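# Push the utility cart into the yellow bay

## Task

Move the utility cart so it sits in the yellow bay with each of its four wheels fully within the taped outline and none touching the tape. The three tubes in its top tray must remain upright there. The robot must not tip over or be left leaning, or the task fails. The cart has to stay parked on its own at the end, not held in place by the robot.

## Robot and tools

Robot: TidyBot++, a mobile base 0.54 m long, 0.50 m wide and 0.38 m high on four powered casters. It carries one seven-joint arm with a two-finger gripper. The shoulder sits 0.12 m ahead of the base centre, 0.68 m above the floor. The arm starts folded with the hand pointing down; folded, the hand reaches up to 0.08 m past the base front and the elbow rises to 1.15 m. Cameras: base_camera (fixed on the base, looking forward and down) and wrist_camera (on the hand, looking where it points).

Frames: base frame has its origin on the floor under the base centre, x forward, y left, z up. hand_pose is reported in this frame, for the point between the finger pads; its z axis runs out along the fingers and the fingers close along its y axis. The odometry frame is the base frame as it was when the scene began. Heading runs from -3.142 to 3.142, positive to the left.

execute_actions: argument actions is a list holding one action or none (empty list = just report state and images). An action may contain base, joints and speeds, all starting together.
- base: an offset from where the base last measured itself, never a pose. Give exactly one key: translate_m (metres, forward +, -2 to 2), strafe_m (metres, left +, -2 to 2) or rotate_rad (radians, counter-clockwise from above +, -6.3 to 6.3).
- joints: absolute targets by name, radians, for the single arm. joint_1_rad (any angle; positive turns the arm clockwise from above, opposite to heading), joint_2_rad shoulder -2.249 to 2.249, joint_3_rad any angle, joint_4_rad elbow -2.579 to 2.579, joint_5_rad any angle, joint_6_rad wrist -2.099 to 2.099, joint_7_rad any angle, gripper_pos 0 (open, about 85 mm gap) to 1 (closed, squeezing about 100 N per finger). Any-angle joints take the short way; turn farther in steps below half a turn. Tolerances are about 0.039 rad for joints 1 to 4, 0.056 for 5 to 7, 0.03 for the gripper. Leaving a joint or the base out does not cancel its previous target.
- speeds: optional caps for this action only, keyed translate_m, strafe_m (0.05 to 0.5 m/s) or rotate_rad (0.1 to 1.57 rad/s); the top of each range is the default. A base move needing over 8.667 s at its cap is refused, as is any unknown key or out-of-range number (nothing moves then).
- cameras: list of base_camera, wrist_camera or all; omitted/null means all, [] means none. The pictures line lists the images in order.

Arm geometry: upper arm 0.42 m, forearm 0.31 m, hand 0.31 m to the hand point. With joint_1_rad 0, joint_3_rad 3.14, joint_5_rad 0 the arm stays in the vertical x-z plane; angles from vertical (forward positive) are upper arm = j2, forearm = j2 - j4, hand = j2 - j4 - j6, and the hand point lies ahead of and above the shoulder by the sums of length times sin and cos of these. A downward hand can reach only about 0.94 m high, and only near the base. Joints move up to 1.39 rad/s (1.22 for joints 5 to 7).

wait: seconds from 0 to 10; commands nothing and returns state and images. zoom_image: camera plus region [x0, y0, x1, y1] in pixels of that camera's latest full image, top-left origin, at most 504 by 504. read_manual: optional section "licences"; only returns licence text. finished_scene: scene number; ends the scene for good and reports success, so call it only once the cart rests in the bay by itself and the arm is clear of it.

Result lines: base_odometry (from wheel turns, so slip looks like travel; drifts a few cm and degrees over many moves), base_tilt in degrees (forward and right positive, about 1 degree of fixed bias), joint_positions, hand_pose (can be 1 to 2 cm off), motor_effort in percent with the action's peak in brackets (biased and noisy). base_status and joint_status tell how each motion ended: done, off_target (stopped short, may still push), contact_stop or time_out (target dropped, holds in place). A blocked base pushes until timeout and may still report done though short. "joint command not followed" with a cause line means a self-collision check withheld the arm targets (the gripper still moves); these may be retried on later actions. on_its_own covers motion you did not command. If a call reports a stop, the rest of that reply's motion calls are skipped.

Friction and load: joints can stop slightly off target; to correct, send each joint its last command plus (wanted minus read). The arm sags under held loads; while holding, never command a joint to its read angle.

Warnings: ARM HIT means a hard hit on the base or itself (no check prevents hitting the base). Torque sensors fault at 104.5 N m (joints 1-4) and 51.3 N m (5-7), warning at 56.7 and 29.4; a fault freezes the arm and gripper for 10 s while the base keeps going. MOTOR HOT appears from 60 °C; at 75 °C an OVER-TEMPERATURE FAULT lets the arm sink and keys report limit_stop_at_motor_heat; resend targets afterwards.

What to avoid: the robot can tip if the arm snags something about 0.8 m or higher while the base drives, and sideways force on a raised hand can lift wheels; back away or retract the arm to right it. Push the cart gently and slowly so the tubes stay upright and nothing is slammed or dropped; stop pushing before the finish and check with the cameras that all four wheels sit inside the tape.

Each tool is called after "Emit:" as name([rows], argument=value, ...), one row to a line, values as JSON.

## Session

Emit:
execute_actions([
  {"joints":{"joint_2_rad":-0.3,"joint_4_rad":-0.8,"joint_6_rad":-1.9}},
])

Scene clock: 3.13 s.
base_odometry: x=+0.000 y=+0.000 heading=+0.000 (m, m, rad; odometry frame)
base_tilt: forward=+0.1 right=-0.1 (deg)
base_status: not commanded
joint_positions: joint_1_rad=-0.051 joint_2_rad=-0.321 joint_3_rad=+3.100 joint_4_rad=-0.817 joint_5_rad=+0.002 joint_6_rad=-1.874 joint_7_rad=+1.595 gripper_pos=+0.000
joint_status: all done
motor_effort: joint_1_rad=+0(0) joint_2_rad=+0(6) joint_3_rad=+1(1) joint_4_rad=+10(18) joint_5_rad=+0(1) joint_6_rad=+6(6) joint_7_rad=+0(1) (%)
hand_pose: x=+0.3510 y=+0.0278 z=+1.1344 quat_wxyz=(-0.006, +0.925, +0.055, +0.377) (m; base frame)
pictures: base_camera, wrist_camera
camera_calibration (this result's frames):
wrist_camera: T_world_to_cam=[[0.115374, -0.990106, 0.0798651, -0.106755], [-0.691435, -0.137775, -0.709179, 1.1106], [0.713166, 0.026599, -0.70049, 0.678105], [0, 0, 0, 1]] pos_world=[0.296619, 0.0292766, 1.27114]
Images, in order (width x height): base_camera 644x364, wrist_camera 644x476.

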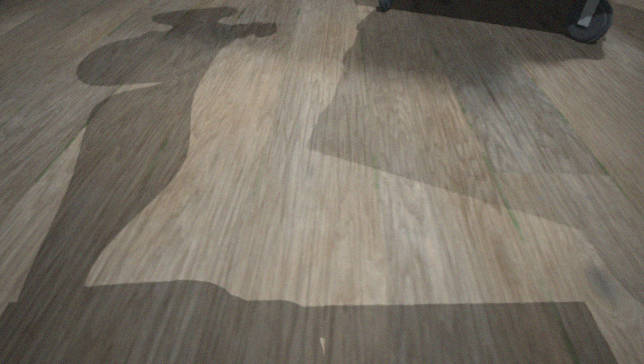

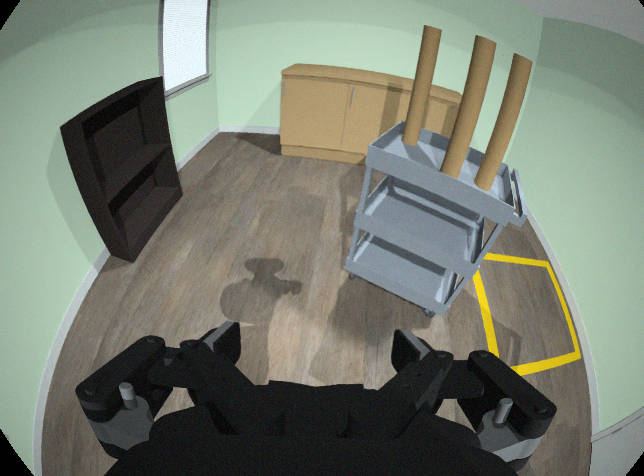

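Emit:
execute_actions([
  {"base":{"rotate_rad":-0.56},"joints":{"joint_1_rad":0.02,"joint_3_rad":3.16,"joint_2_rad":0.85,"joint_4_rad":-2.15,"joint_6_rad":1.43}},
])

Emit:
execute_actions([
  {"base":{"translate_m":0.25}},
])

Scene clock: 11.60 s.
base_odometry: x=+0.000 y=+0.000 heading=-0.560 (m, m, rad; odometry frame)
base_tilt: forward=+0.2 right=-0.1 (deg)
base_status: done
joint_positions: joint_1_rad=+0.002 joint_2_rad=+0.838 joint_3_rad=+3.144 joint_4_rad=-2.133 joint_5_rad=+0.002 joint_6_rad=+1.407 joint_7_rad=+1.595 gripper_pos=+0.000
joint_status: all done
motor_effort: joint_1_rad=+0(2) joint_2_rad=-32(34) joint_3_rad=-1(3) joint_4_rad=+7(18) joint_5_rad=+0(2) joint_6_rad=+8(8) joint_7_rad=+0(1) (%)
hand_pose: x=+0.7963 y=-0.0006 z=+0.6554 quat_wxyz=(+0.010, +0.705, +0.009, +0.709) (m; base frame)
pictures: base_camera, wrist_camera
camera_calibration (this result's frames):
wrist_camera: T_world_to_cam=[[-0.0309949, -0.997268, 0.067045, -0.0230875], [0.0257329, -0.0678511, -0.997364, 0.692648], [0.999188, -0.0291879, 0.0277656, -0.679304], [0, 0, 0, 1]] pos_world=[0.660213, 0.00414504, 0.711231]
Images, in order (width x height): base_camera 644x364, wrist_camera 644x476.

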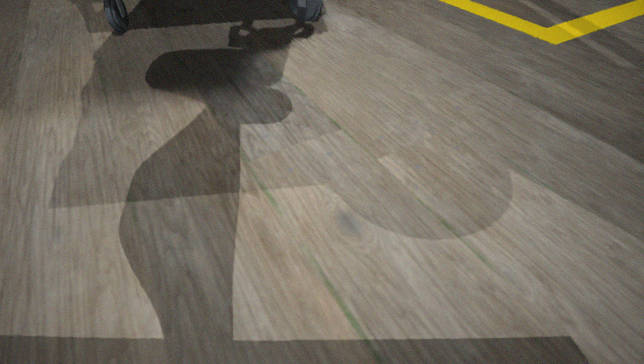

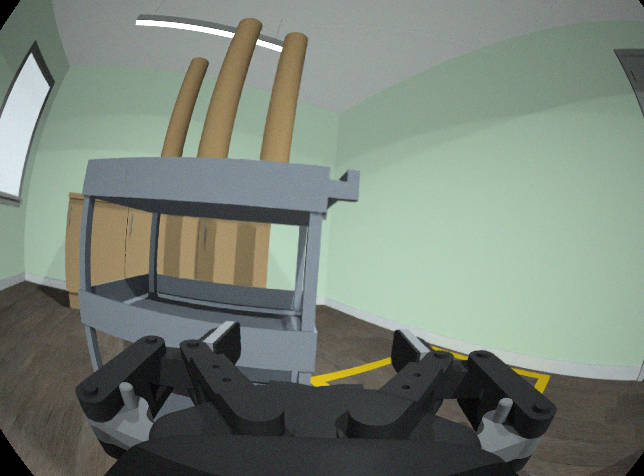

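Scene clock: 13.37 s.
base_odometry: x=+0.212 y=-0.133 heading=-0.560 (m, m, rad; odometry frame)
base_tilt: forward=+0.2 right=-0.1 (deg)
base_status: done
joint_positions: joint_1_rad=+0.004 joint_2_rad=+0.838 joint_3_rad=+3.145 joint_4_rad=-2.136 joint_5_rad=+0.002 joint_6_rad=+1.407 joint_7_rad=+1.595 gripper_pos=+0.000
joint_status: not commanded
motor_effort: joint_1_rad=+0(0) joint_2_rad=-32(34) joint_3_rad=+0(1) joint_4_rad=+8(9) joint_5_rad=+0(0) joint_6_rad=+8(8) joint_7_rad=+0(0) (%)
hand_pose: x=+0.7956 y=-0.0025 z=+0.6545 quat_wxyz=(+0.011, +0.706, +0.008, +0.708) (m; base frame)
pictures: base_camera, wrist_camera
camera_calibration (this result's frames):
wrist_camera: T_world_to_cam=[[-0.0335443, -0.997136, 0.0677769, -0.0233421], [0.0232563, -0.0685754, -0.997375, 0.693597], [0.999167, -0.03188, 0.02549, -0.677129], [0, 0, 0, 1]] pos_world=[0.659651, 0.00270163, 0.710618]
Images, in order (width x height): base_camera 644x364, wrist_camera 644x476.

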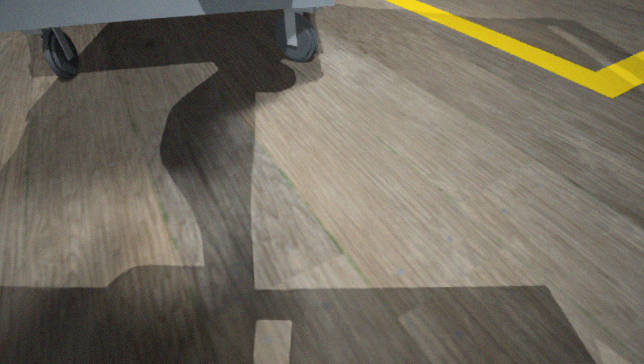

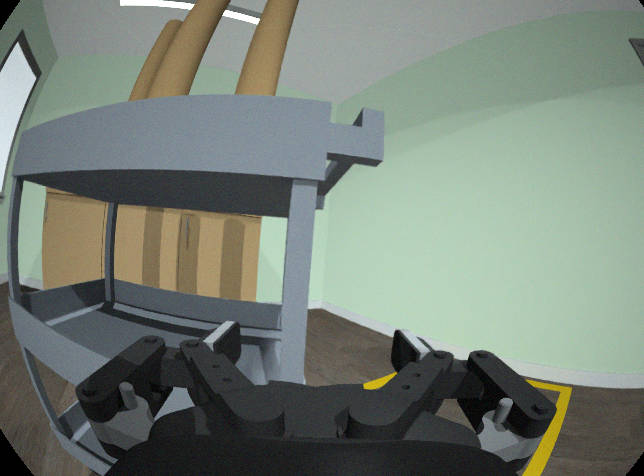

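Emit:
execute_actions([
  {"base":{"translate_m":0.15},"speeds":{"translate_m":0.15},"joints":{"joint_5_rad":0.09,"joint_7_rad":1.53}},
], cameras=[])

Emit:
execute_actions([
  {"joints":{"gripper_pos":1}},
], cameras=[])

Emit:
execute_actions([
  {"base":{"rotate_rad":-0.8},"speeds":{"rotate_rad":0.13}},
])

Emit:
execute_actions([
  {"base":{"translate_m":0.4},"speeds":{"translate_m":0.1}},
])

Scene clock: 19.10 s.
base_odometry: x=+0.339 y=-0.213 heading=-0.560 (m, m, rad; odometry frame)
base_tilt: forward=+0.2 right=-0.1 (deg)
base_status: done
joint_positions: joint_1_rad=+0.008 joint_2_rad=+0.838 joint_3_rad=+3.147 joint_4_rad=-2.137 joint_5_rad=+0.082 joint_6_rad=+1.407 joint_7_rad=+1.566 gripper_pos=+0.000
joint_status: all done
motor_effort: joint_1_rad=+0(2) joint_2_rad=-32(34) joint_3_rad=-1(2) joint_4_rad=+7(8) joint_5_rad=+0(0) joint_6_rad=+8(8) joint_7_rad=+0(0) (%)
hand_pose: x=+0.7943 y=+0.0185 z=+0.6536 quat_wxyz=(-0.020, +0.706, +0.029, +0.707) (m; base frame)
pictures: none
No camera images: the call's "cameras" was empty. Leave "cameras" out to get every camera's image.

Scene clock: 20.20 s.
base_odometry: x=+0.339 y=-0.213 heading=-0.560 (m, m, rad; odometry frame)
base_tilt: forward=+0.2 right=-0.1 (deg)
base_status: not commanded
joint_positions: joint_1_rad=+0.007 joint_2_rad=+0.838 joint_3_rad=+3.147 joint_4_rad=-2.139 joint_5_rad=+0.089 joint_6_rad=+1.409 joint_7_rad=+1.563 gripper_pos=+0.737
joint_status: gripper_pos off_target (ended at +0.737, target +1.000)
motor_effort: joint_1_rad=+1(6) joint_2_rad=-31(32) joint_3_rad=+0(3) joint_4_rad=+8(9) joint_5_rad=-2(4) joint_6_rad=+8(8) joint_7_rad=+1(1) (%)
hand_pose: x=+0.7938 y=+0.0212 z=+0.6535 quat_wxyz=(-0.023, +0.706, +0.031, +0.707) (m; base frame)
pictures: none
No camera images: the call's "cameras" was empty. Leave "cameras" out to get every camera's image.

Scene clock: 27.23 s.
base_odometry: x=+0.339 y=-0.213 heading=-1.359 (m, m, rad; odometry frame)
base_tilt: forward=+0.2 right=-0.1 (deg)
base_status: done
joint_positions: joint_1_rad=-0.012 joint_2_rad=+0.839 joint_3_rad=+3.134 joint_4_rad=-2.153 joint_5_rad=+0.131 joint_6_rad=+1.425 joint_7_rad=+1.563 gripper_pos=+0.738
joint_status: not commanded
motor_effort: joint_1_rad=+3(17) joint_2_rad=-30(34) joint_3_rad=+1(10) joint_4_rad=+4(11) joint_5_rad=-3(20) joint_6_rad=+7(10) joint_7_rad=+0(4) (%)
hand_pose: x=+0.7868 y=+0.0530 z=+0.6534 quat_wxyz=(-0.050, +0.704, +0.054, +0.707) (m; base frame)
pictures: base_camera, wrist_camera
camera_calibration (this result's frames):
wrist_camera: T_world_to_cam=[[0.11741, -0.991955, 0.0473412, -0.0739569], [0.0299244, -0.0441154, -0.998578, 0.690825], [0.992633, 0.118659, 0.0245041, -0.668725], [0, 0, 0, 1]] pos_world=[0.651809, 0.0364646, 0.70973]
Images, in order (width x height): base_camera 644x364, wrist_camera 644x476.

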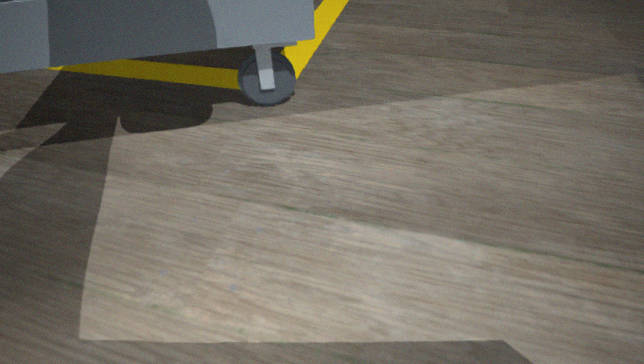

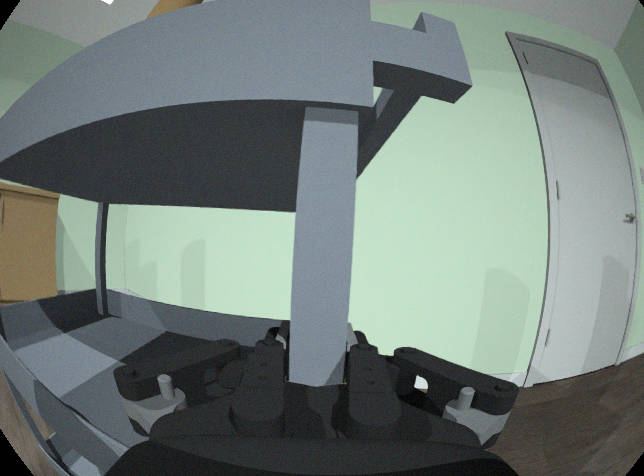

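Scene clock: 31.80 s.
base_odometry: x=+0.423 y=-0.604 heading=-1.359 (m, m, rad; odometry frame)
base_tilt: forward=+0.2 right=-0.1 (deg)
base_status: done
joint_positions: joint_1_rad=+0.060 joint_2_rad=+0.839 joint_3_rad=+3.177 joint_4_rad=-2.154 joint_5_rad=+0.058 joint_6_rad=+1.431 joint_7_rad=+1.552 gripper_pos=+0.738
joint_status: not commanded
motor_effort: joint_1_rad=-8(11) joint_2_rad=-32(34) joint_3_rad=-4(7) joint_4_rad=+7(12) joint_5_rad=+7(10) joint_6_rad=+8(10) joint_7_rad=+2(3) (%)
hand_pose: x=+0.7887 y=-0.0379 z=+0.6536 quat_wxyz=(+0.015, +0.705, -0.004, +0.709) (m; base frame)
pictures: base_camera, wrist_camera
camera_calibration (this result's frames):
wrist_camera: T_world_to_cam=[[-0.0553559, -0.996842, 0.0569332, -0.0344925], [0.0243604, -0.058352, -0.997999, 0.69043], [0.998169, -0.0538582, 0.0275136, -0.672702], [0, 0, 0, 1]] pos_world=[0.652742, -0.0303261, 0.709521]
Images, in order (width x height): base_camera 644x364, wrist_camera 644x476.

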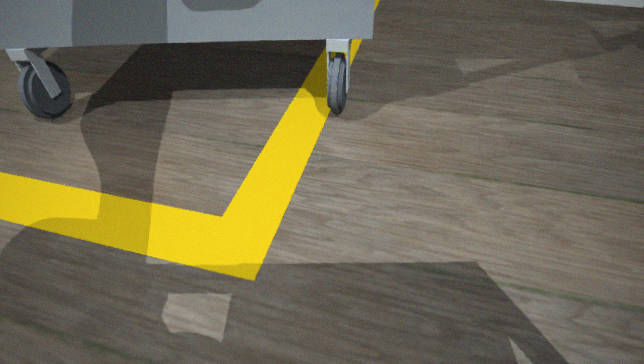

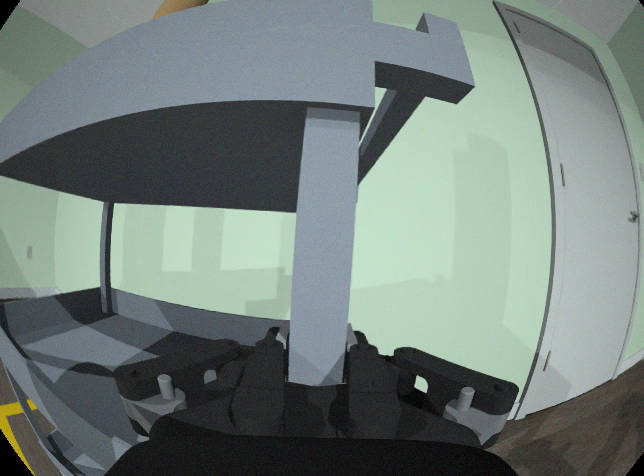

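Emit:
execute_actions([
  {"base":{"translate_m":0.1},"speeds":{"translate_m":0.1}},
], cameras=[])

Emit:
execute_actions([
  {"base":{"strafe_m":0.17},"speeds":{"strafe_m":0.1}},
])

Emit:
execute_actions([
  {"joints":{"gripper_pos":0}},
], cameras=[])

Emit:
execute_actions([
  {"base":{"translate_m":-0.3}},
])

Scene clock: 36.33 s.
base_odometry: x=+0.444 y=-0.702 heading=-1.360 (m, m, rad; odometry frame)
base_tilt: forward=+0.2 right=-0.1 (deg)
base_status: done
joint_positions: joint_1_rad=+0.060 joint_2_rad=+0.840 joint_3_rad=+3.178 joint_4_rad=-2.154 joint_5_rad=+0.058 joint_6_rad=+1.433 joint_7_rad=+1.551 gripper_pos=+0.739
joint_status: not commanded
motor_effort: joint_1_rad=-6(12) joint_2_rad=-34(35) joint_3_rad=-3(7) joint_4_rad=+7(13) joint_5_rad=+6(9) joint_6_rad=+9(11) joint_7_rad=+3(3) (%)
hand_pose: x=+0.7887 y=-0.0381 z=+0.6538 quat_wxyz=(+0.015, +0.704, -0.004, +0.710) (m; base frame)
pictures: none
No camera images: the call's "cameras" was empty. Leave "cameras" out to get every camera's image.

Scene clock: 38.60 s.
base_odometry: x=+0.610 y=-0.667 heading=-1.360 (m, m, rad; odometry frame)
base_tilt: forward=+0.2 right=-0.1 (deg)
base_status: done
joint_positions: joint_1_rad=+0.095 joint_2_rad=+0.842 joint_3_rad=+3.203 joint_4_rad=-2.155 joint_5_rad=-0.006 joint_6_rad=+1.433 joint_7_rad=+1.546 gripper_pos=+0.739
joint_status: not commanded
motor_effort: joint_1_rad=-12(18) joint_2_rad=-34(35) joint_3_rad=-7(11) joint_4_rad=+6(10) joint_5_rad=+14(18) joint_6_rad=+11(11) joint_7_rad=+3(3) (%)
hand_pose: x=+0.7837 y=-0.0927 z=+0.6535 quat_wxyz=(+0.057, +0.703, -0.043, +0.708) (m; base frame)
pictures: base_camera, wrist_camera
camera_calibration (this result's frames):
wrist_camera: T_world_to_cam=[[-0.169467, -0.983625, 0.0613408, -0.00168229], [0.0190648, -0.0655013, -0.99767, 0.690476], [0.985352, -0.167902, 0.0298529, -0.672729], [0, 0, 0, 1]] pos_world=[0.649426, -0.0693804, 0.709054]
Images, in order (width x height): base_camera 644x364, wrist_camera 644x476.

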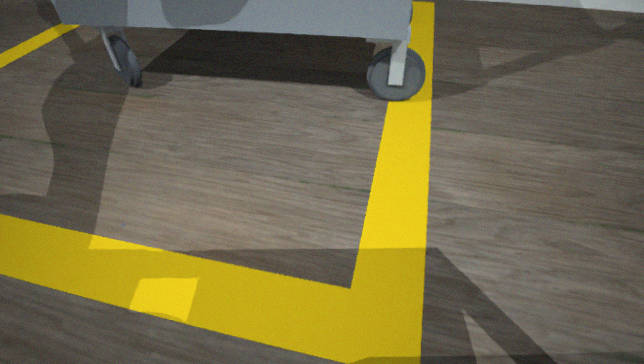

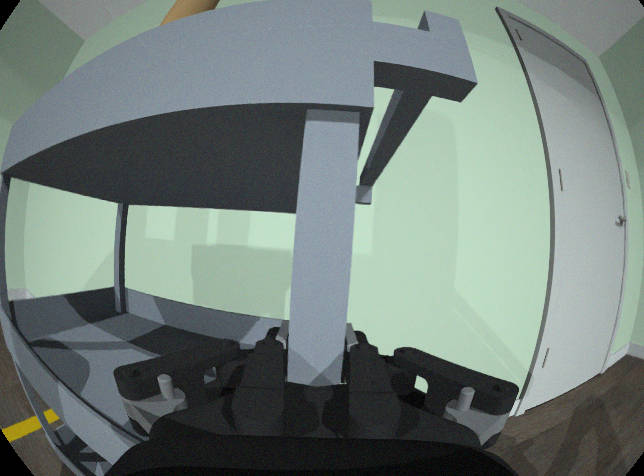

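Scene clock: 39.80 s.
base_odometry: x=+0.610 y=-0.667 heading=-1.360 (m, m, rad; odometry frame)
base_tilt: forward=+0.2 right=-0.1 (deg)
base_status: not commanded
joint_positions: joint_1_rad=+0.051 joint_2_rad=+0.842 joint_3_rad=+3.186 joint_4_rad=-2.154 joint_5_rad=+0.055 joint_6_rad=+1.433 joint_7_rad=+1.546 gripper_pos=+0.000
joint_status: all done
motor_effort: joint_1_rad=-4(13) joint_2_rad=-31(34) joint_3_rad=-3(7) joint_4_rad=+7(7) joint_5_rad=+2(14) joint_6_rad=+8(10) joint_7_rad=+0(3) (%)
hand_pose: x=+0.7889 y=-0.0369 z=+0.6529 quat_wxyz=(+0.015, +0.705, -0.003, +0.709) (m; base frame)
pictures: none
No camera images: the call's "cameras" was empty. Leave "cameras" out to get every camera's image.

Scene clock: 41.70 s.
base_odometry: x=+0.547 y=-0.373 heading=-1.360 (m, m, rad; odometry frame)
base_tilt: forward=+0.2 right=-0.1 (deg)
base_status: done
joint_positions: joint_1_rad=+0.033 joint_2_rad=+0.842 joint_3_rad=+3.174 joint_4_rad=-2.154 joint_5_rad=+0.070 joint_6_rad=+1.433 joint_7_rad=+1.546 gripper_pos=+0.000
joint_status: not commanded
motor_effort: joint_1_rad=+0(3) joint_2_rad=-32(33) joint_3_rad=-1(3) joint_4_rad=+7(9) joint_5_rad=+0(2) joint_6_rad=+7(8) joint_7_rad=+0(1) (%)
hand_pose: x=+0.7895 y=-0.0145 z=+0.6527 quat_wxyz=(-0.002, +0.705, +0.009, +0.709) (m; base frame)
pictures: base_camera, wrist_camera
camera_calibration (this result's frames):
wrist_camera: T_world_to_cam=[[-0.0140092, -0.998609, 0.050832, -0.0397667], [0.0263218, -0.0511877, -0.998342, 0.689569], [0.999555, -0.012648, 0.0270023, -0.672408], [0, 0, 0, 1]] pos_world=[0.653402, -0.0129186, 0.708604]
Images, in order (width x height): base_camera 644x364, wrist_camera 644x476.

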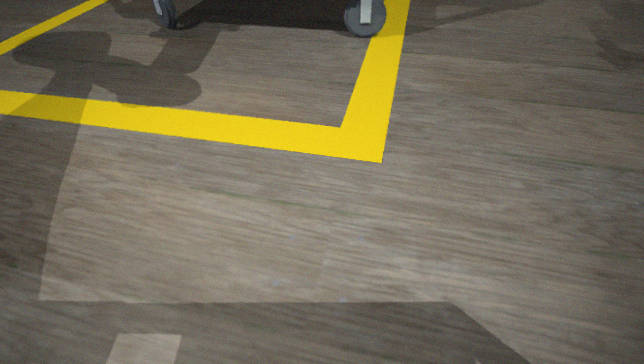

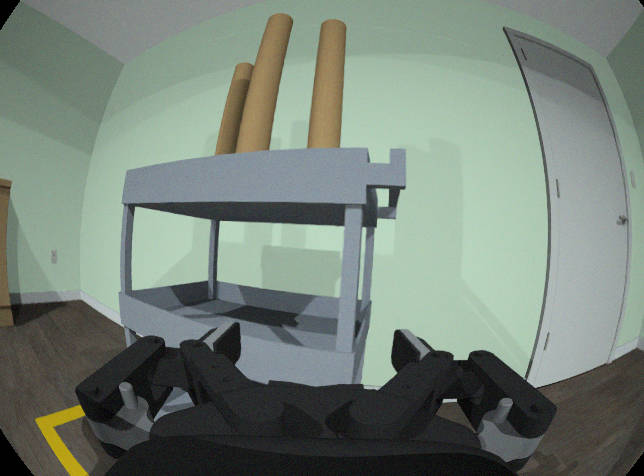

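Regrasp; swing the hand right 5 cm.

Emit:
execute_actions([
  {"base":{"translate_m":0.3},"speeds":{"translate_m":0.25},"joints":{"joint_5_rad":-0.11}},
])

Emit:
execute_actions([
  {"joints":{"gripper_pos":1}},
], cameras=[])

Emit:
execute_actions([
  {"base":{"rotate_rad":0.22},"speeds":{"rotate_rad":0.1}},
])

Scene clock: 45.97 s.
base_odometry: x=+0.610 y=-0.666 heading=-1.360 (m, m, rad; odometry frame)
base_tilt: forward=+0.2 right=-0.1 (deg)
base_status: done
joint_positions: joint_1_rad=+0.028 joint_2_rad=+0.842 joint_3_rad=+3.169 joint_4_rad=-2.154 joint_5_rad=-0.115 joint_6_rad=+1.433 joint_7_rad=+1.546 gripper_pos=+0.000
joint_status: all done
motor_effort: joint_1_rad=+0(3) joint_2_rad=-32(34) joint_3_rad=+0(2) joint_4_rad=+7(9) joint_5_rad=+0(1) joint_6_rad=+9(8) joint_7_rad=+0(0) (%)
hand_pose: x=+0.7858 y=-0.0652 z=+0.6537 quat_wxyz=(+0.049, +0.701, -0.063, +0.709) (m; base frame)
pictures: base_camera, wrist_camera
camera_calibration (this result's frames):
wrist_camera: T_world_to_cam=[[-0.187244, -0.982113, 0.0198439, 0.0669723], [0.0253081, -0.0250176, -0.999367, 0.691324], [0.981987, -0.186623, 0.0295398, -0.668567], [0, 0, 0, 1]] pos_world=[0.651568, -0.0417002, 0.709307]
Images, in order (width x height): base_camera 644x364, wrist_camera 644x476.

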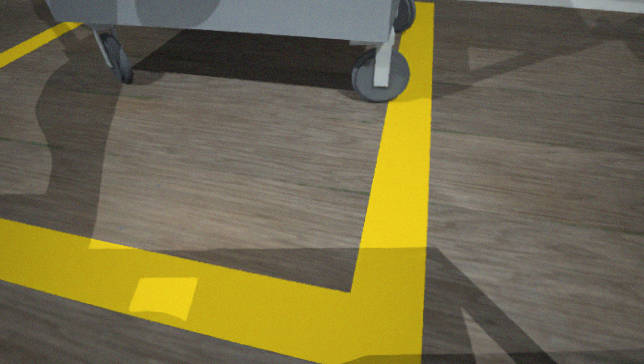

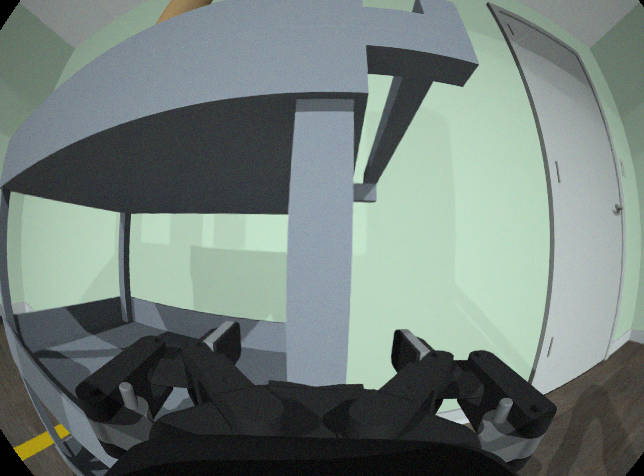

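Scene clock: 47.07 s.
base_odometry: x=+0.610 y=-0.666 heading=-1.360 (m, m, rad; odometry frame)
base_tilt: forward=+0.2 right=-0.1 (deg)
base_status: not commanded
joint_positions: joint_1_rad=+0.029 joint_2_rad=+0.842 joint_3_rad=+3.171 joint_4_rad=-2.154 joint_5_rad=-0.118 joint_6_rad=+1.433 joint_7_rad=+1.546 gripper_pos=+0.735
joint_status: gripper_pos off_target (ended at +0.735, target +1.000)
motor_effort: joint_1_rad=-3(6) joint_2_rad=-33(34) joint_3_rad=-3(4) joint_4_rad=+6(9) joint_5_rad=+4(4) joint_6_rad=+9(10) joint_7_rad=-2(3) (%)
hand_pose: x=+0.7855 y=-0.0679 z=+0.6538 quat_wxyz=(+0.052, +0.701, -0.065, +0.709) (m; base frame)
pictures: none
No camera images: the call's "cameras" was empty. Leave "cameras" out to get every camera's image.

Scene clock: 49.93 s.
base_odometry: x=+0.610 y=-0.667 heading=-1.143 (m, m, rad; odometry frame)
base_tilt: forward=+0.2 right=-0.1 (deg)
base_status: done
joint_positions: joint_1_rad=+0.107 joint_2_rad=+0.844 joint_3_rad=+3.212 joint_4_rad=-2.154 joint_5_rad=-0.226 joint_6_rad=+1.429 joint_7_rad=+1.546 gripper_pos=+0.737
joint_status: not commanded
motor_effort: joint_1_rad=-14(21) joint_2_rad=-34(35) joint_3_rad=-7(12) joint_4_rad=+6(9) joint_5_rad=+15(21) joint_6_rad=+12(13) joint_7_rad=+3(2) (%)
hand_pose: x=+0.7642 y=-0.1703 z=+0.6536 quat_wxyz=(+0.132, +0.690, -0.134, +0.699) (m; base frame)
pictures: base_camera, wrist_camera
camera_calibration (this result's frames):
wrist_camera: T_world_to_cam=[[-0.395278, -0.917878, 0.0354401, 0.119429], [0.0154356, -0.045214, -0.998858, 0.692896], [0.918432, -0.39428, 0.0320401, -0.655417], [0, 0, 0, 1]] pos_world=[0.638468, -0.117468, 0.708872]
Images, in order (width x height): base_camera 644x364, wrist_camera 644x476.

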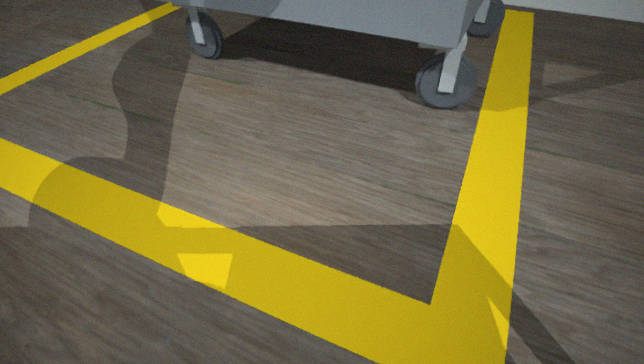

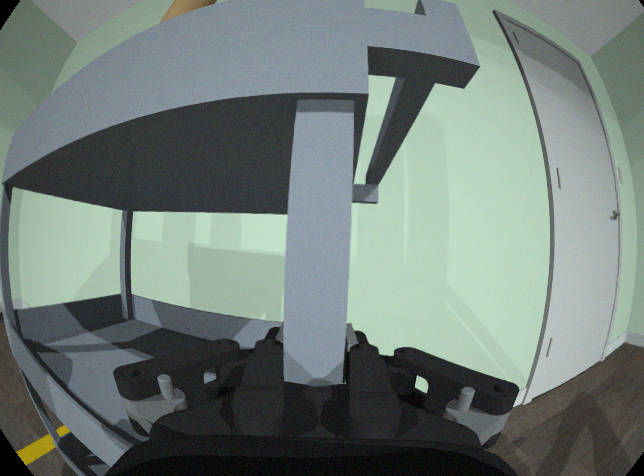

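Emit:
execute_actions([
  {"base":{"rotate_rad":0.09},"speeds":{"rotate_rad":0.1}},
])

Scene clock: 53.37 s.
base_odometry: x=+0.610 y=-0.667 heading=-1.055 (m, m, rad; odometry frame)
base_tilt: forward=+0.2 right=-0.1 (deg)
base_status: done
joint_positions: joint_1_rad=+0.049 joint_2_rad=+0.845 joint_3_rad=+3.194 joint_4_rad=-2.148 joint_5_rad=-0.155 joint_6_rad=+1.428 joint_7_rad=+1.546 gripper_pos=+0.737
joint_status: not commanded
motor_effort: joint_1_rad=-4(22) joint_2_rad=-32(35) joint_3_rad=-3(13) joint_4_rad=+3(8) joint_5_rad=+4(23) joint_6_rad=+8(12) joint_7_rad=-3(4) (%)
hand_pose: x=+0.7820 y=-0.1031 z=+0.6533 quat_wxyz=(+0.081, +0.698, -0.086, +0.706) (m; base frame)
pictures: base_camera, wrist_camera
camera_calibration (this result's frames):
wrist_camera: T_world_to_cam=[[-0.262319, -0.964465, 0.0315764, 0.081864], [0.0219146, -0.0386679, -0.999012, 0.691029], [0.964732, -0.261368, 0.0312792, -0.667283], [0, 0, 0, 1]] pos_world=[0.650081, -0.0687307, 0.708633]
Images, in order (width x height): base_camera 644x364, wrist_camera 644x476.

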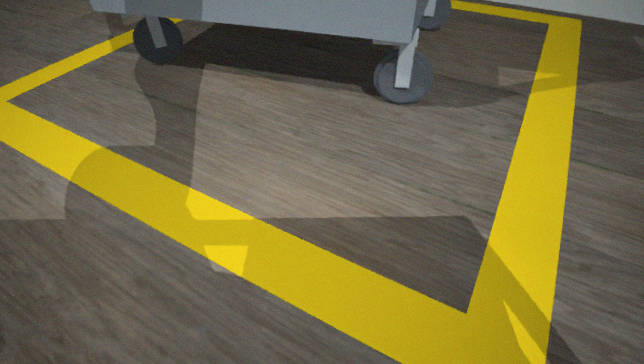

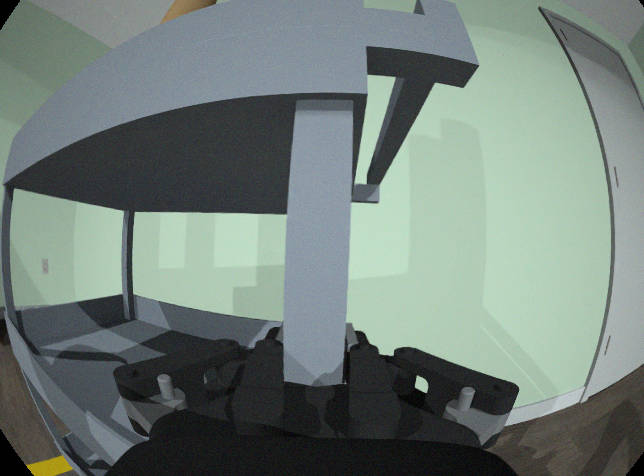

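Overshot; far-left wheel is probably on the tape.

Emit:
execute_actions([
  {"base":{"rotate_rad":-0.17},"speeds":{"rotate_rad":0.1}},
])

Scene clock: 56.90 s.
base_odometry: x=+0.610 y=-0.667 heading=-1.224 (m, m, rad; odometry frame)
base_tilt: forward=+0.2 right=-0.1 (deg)
base_status: done
joint_positions: joint_1_rad=-0.017 joint_2_rad=+0.845 joint_3_rad=+3.151 joint_4_rad=-2.148 joint_5_rad=-0.076 joint_6_rad=+1.431 joint_7_rad=+1.546 gripper_pos=+0.737
joint_status: not commanded
motor_effort: joint_1_rad=+7(10) joint_2_rad=-28(33) joint_3_rad=+3(5) joint_4_rad=+6(9) joint_5_rad=-7(9) joint_6_rad=+4(7) joint_7_rad=-4(7) (%)
hand_pose: x=+0.7911 y=-0.0147 z=+0.6530 quat_wxyz=(+0.012, +0.703, -0.033, +0.710) (m; base frame)
pictures: base_camera, wrist_camera
camera_calibration (this result's frames):
wrist_camera: T_world_to_cam=[[-0.0924527, -0.995652, 0.0114134, 0.0478887], [0.027873, -0.0140459, -0.999513, 0.68996], [0.995327, -0.0920895, 0.0290504, -0.673202], [0, 0, 0, 1]] pos_world=[0.655252, -0.0046233, 0.708634]
Images, in order (width x height): base_camera 644x364, wrist_camera 644x476.

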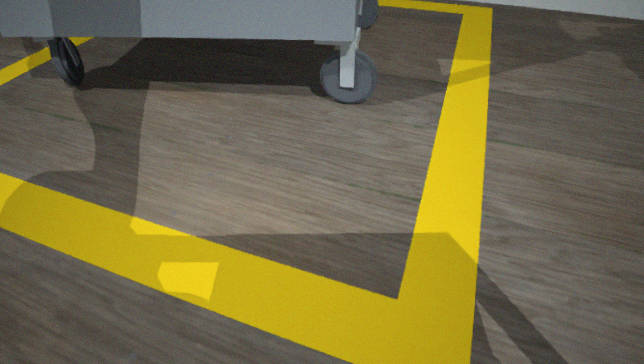

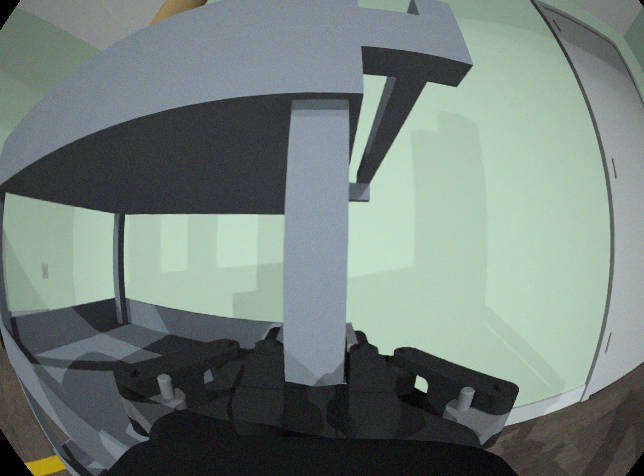

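Emit:
execute_actions([
  {"base":{"translate_m":-0.15},"speeds":{"translate_m":0.08}},
])

Scene clock: 60.23 s.
base_odometry: x=+0.559 y=-0.525 heading=-1.223 (m, m, rad; odometry frame)
base_tilt: forward=+0.2 right=-0.1 (deg)
base_status: done
joint_positions: joint_1_rad=+0.001 joint_2_rad=+0.849 joint_3_rad=+3.154 joint_4_rad=-2.140 joint_5_rad=-0.094 joint_6_rad=+1.431 joint_7_rad=+1.546 gripper_pos=+0.737
joint_status: not commanded
motor_effort: joint_1_rad=+1(6) joint_2_rad=-32(36) joint_3_rad=-1(3) joint_4_rad=+7(9) joint_5_rad=-2(5) joint_6_rad=+7(11) joint_7_rad=-4(5) (%)
hand_pose: x=+0.7925 y=-0.0342 z=+0.6532 quat_wxyz=(+0.026, +0.701, -0.046, +0.711) (m; base frame)
pictures: base_camera, wrist_camera
camera_calibration (this result's frames):
wrist_camera: T_world_to_cam=[[-0.130797, -0.991349, 0.0109347, 0.0594564], [0.0315243, -0.0151827, -0.999388, 0.68678], [0.990908, -0.130372, 0.0332374, -0.676894], [0, 0, 0, 1]] pos_world=[0.656866, -0.0188787, 0.708208]
Images, in order (width x height): base_camera 644x364, wrist_camera 644x476.

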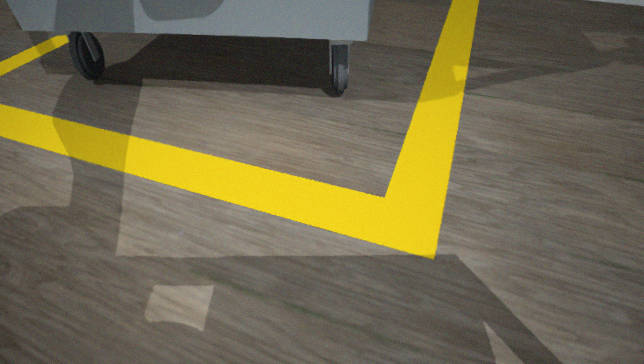

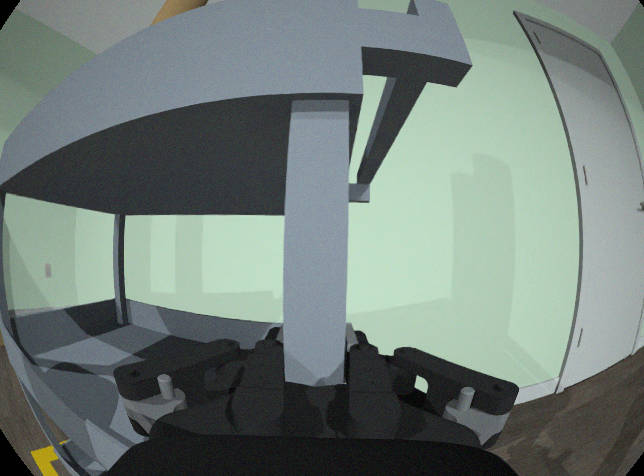

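Emit:
execute_actions([
  {"joints":{"gripper_pos":0}},
], cameras=[])

Emit:
execute_actions([
  {"base":{"translate_m":-0.12}},
], cameras=[])

Emit:
finished_scene(scene=2)

Scene clock: 63.40 s.
base_odometry: x=+0.559 y=-0.525 heading=-1.223 (m, m, rad; odometry frame)
base_tilt: forward=+0.2 right=-0.1 (deg)
base_status: not commanded
joint_positions: joint_1_rad=+0.006 joint_2_rad=+0.849 joint_3_rad=+3.154 joint_4_rad=-2.140 joint_5_rad=-0.094 joint_6_rad=+1.431 joint_7_rad=+1.546 gripper_pos=+0.000
joint_status: all done
motor_effort: joint_1_rad=+0(1) joint_2_rad=-33(33) joint_3_rad=+0(1) joint_4_rad=+7(7) joint_5_rad=+0(2) joint_6_rad=+7(7) joint_7_rad=+0(4) (%)
hand_pose: x=+0.7923 y=-0.0375 z=+0.6532 quat_wxyz=(+0.028, +0.701, -0.048, +0.711) (m; base frame)
pictures: none
No camera images: the call's "cameras" was empty. Leave "cameras" out to get every camera's image.

Scene clock: 64.73 s.
base_odometry: x=+0.518 y=-0.413 heading=-1.223 (m, m, rad; odometry frame)
base_tilt: forward=+0.2 right=-0.1 (deg)
base_status: done
joint_positions: joint_1_rad=+0.006 joint_2_rad=+0.849 joint_3_rad=+3.154 joint_4_rad=-2.142 joint_5_rad=-0.094 joint_6_rad=+1.431 joint_7_rad=+1.546 gripper_pos=+0.000
joint_status: not commanded
motor_effort: joint_1_rad=+0(1) joint_2_rad=-32(34) joint_3_rad=+0(1) joint_4_rad=+6(9) joint_5_rad=+0(0) joint_6_rad=+8(8) joint_7_rad=+0(0) (%)
hand_pose: x=+0.7916 y=-0.0375 z=+0.6523 quat_wxyz=(+0.028, +0.702, -0.048, +0.710) (m; base frame)
pictures: none
No camera images: the call's "cameras" was empty. Leave "cameras" out to get every camera's image.

The scene is finished: the task was done.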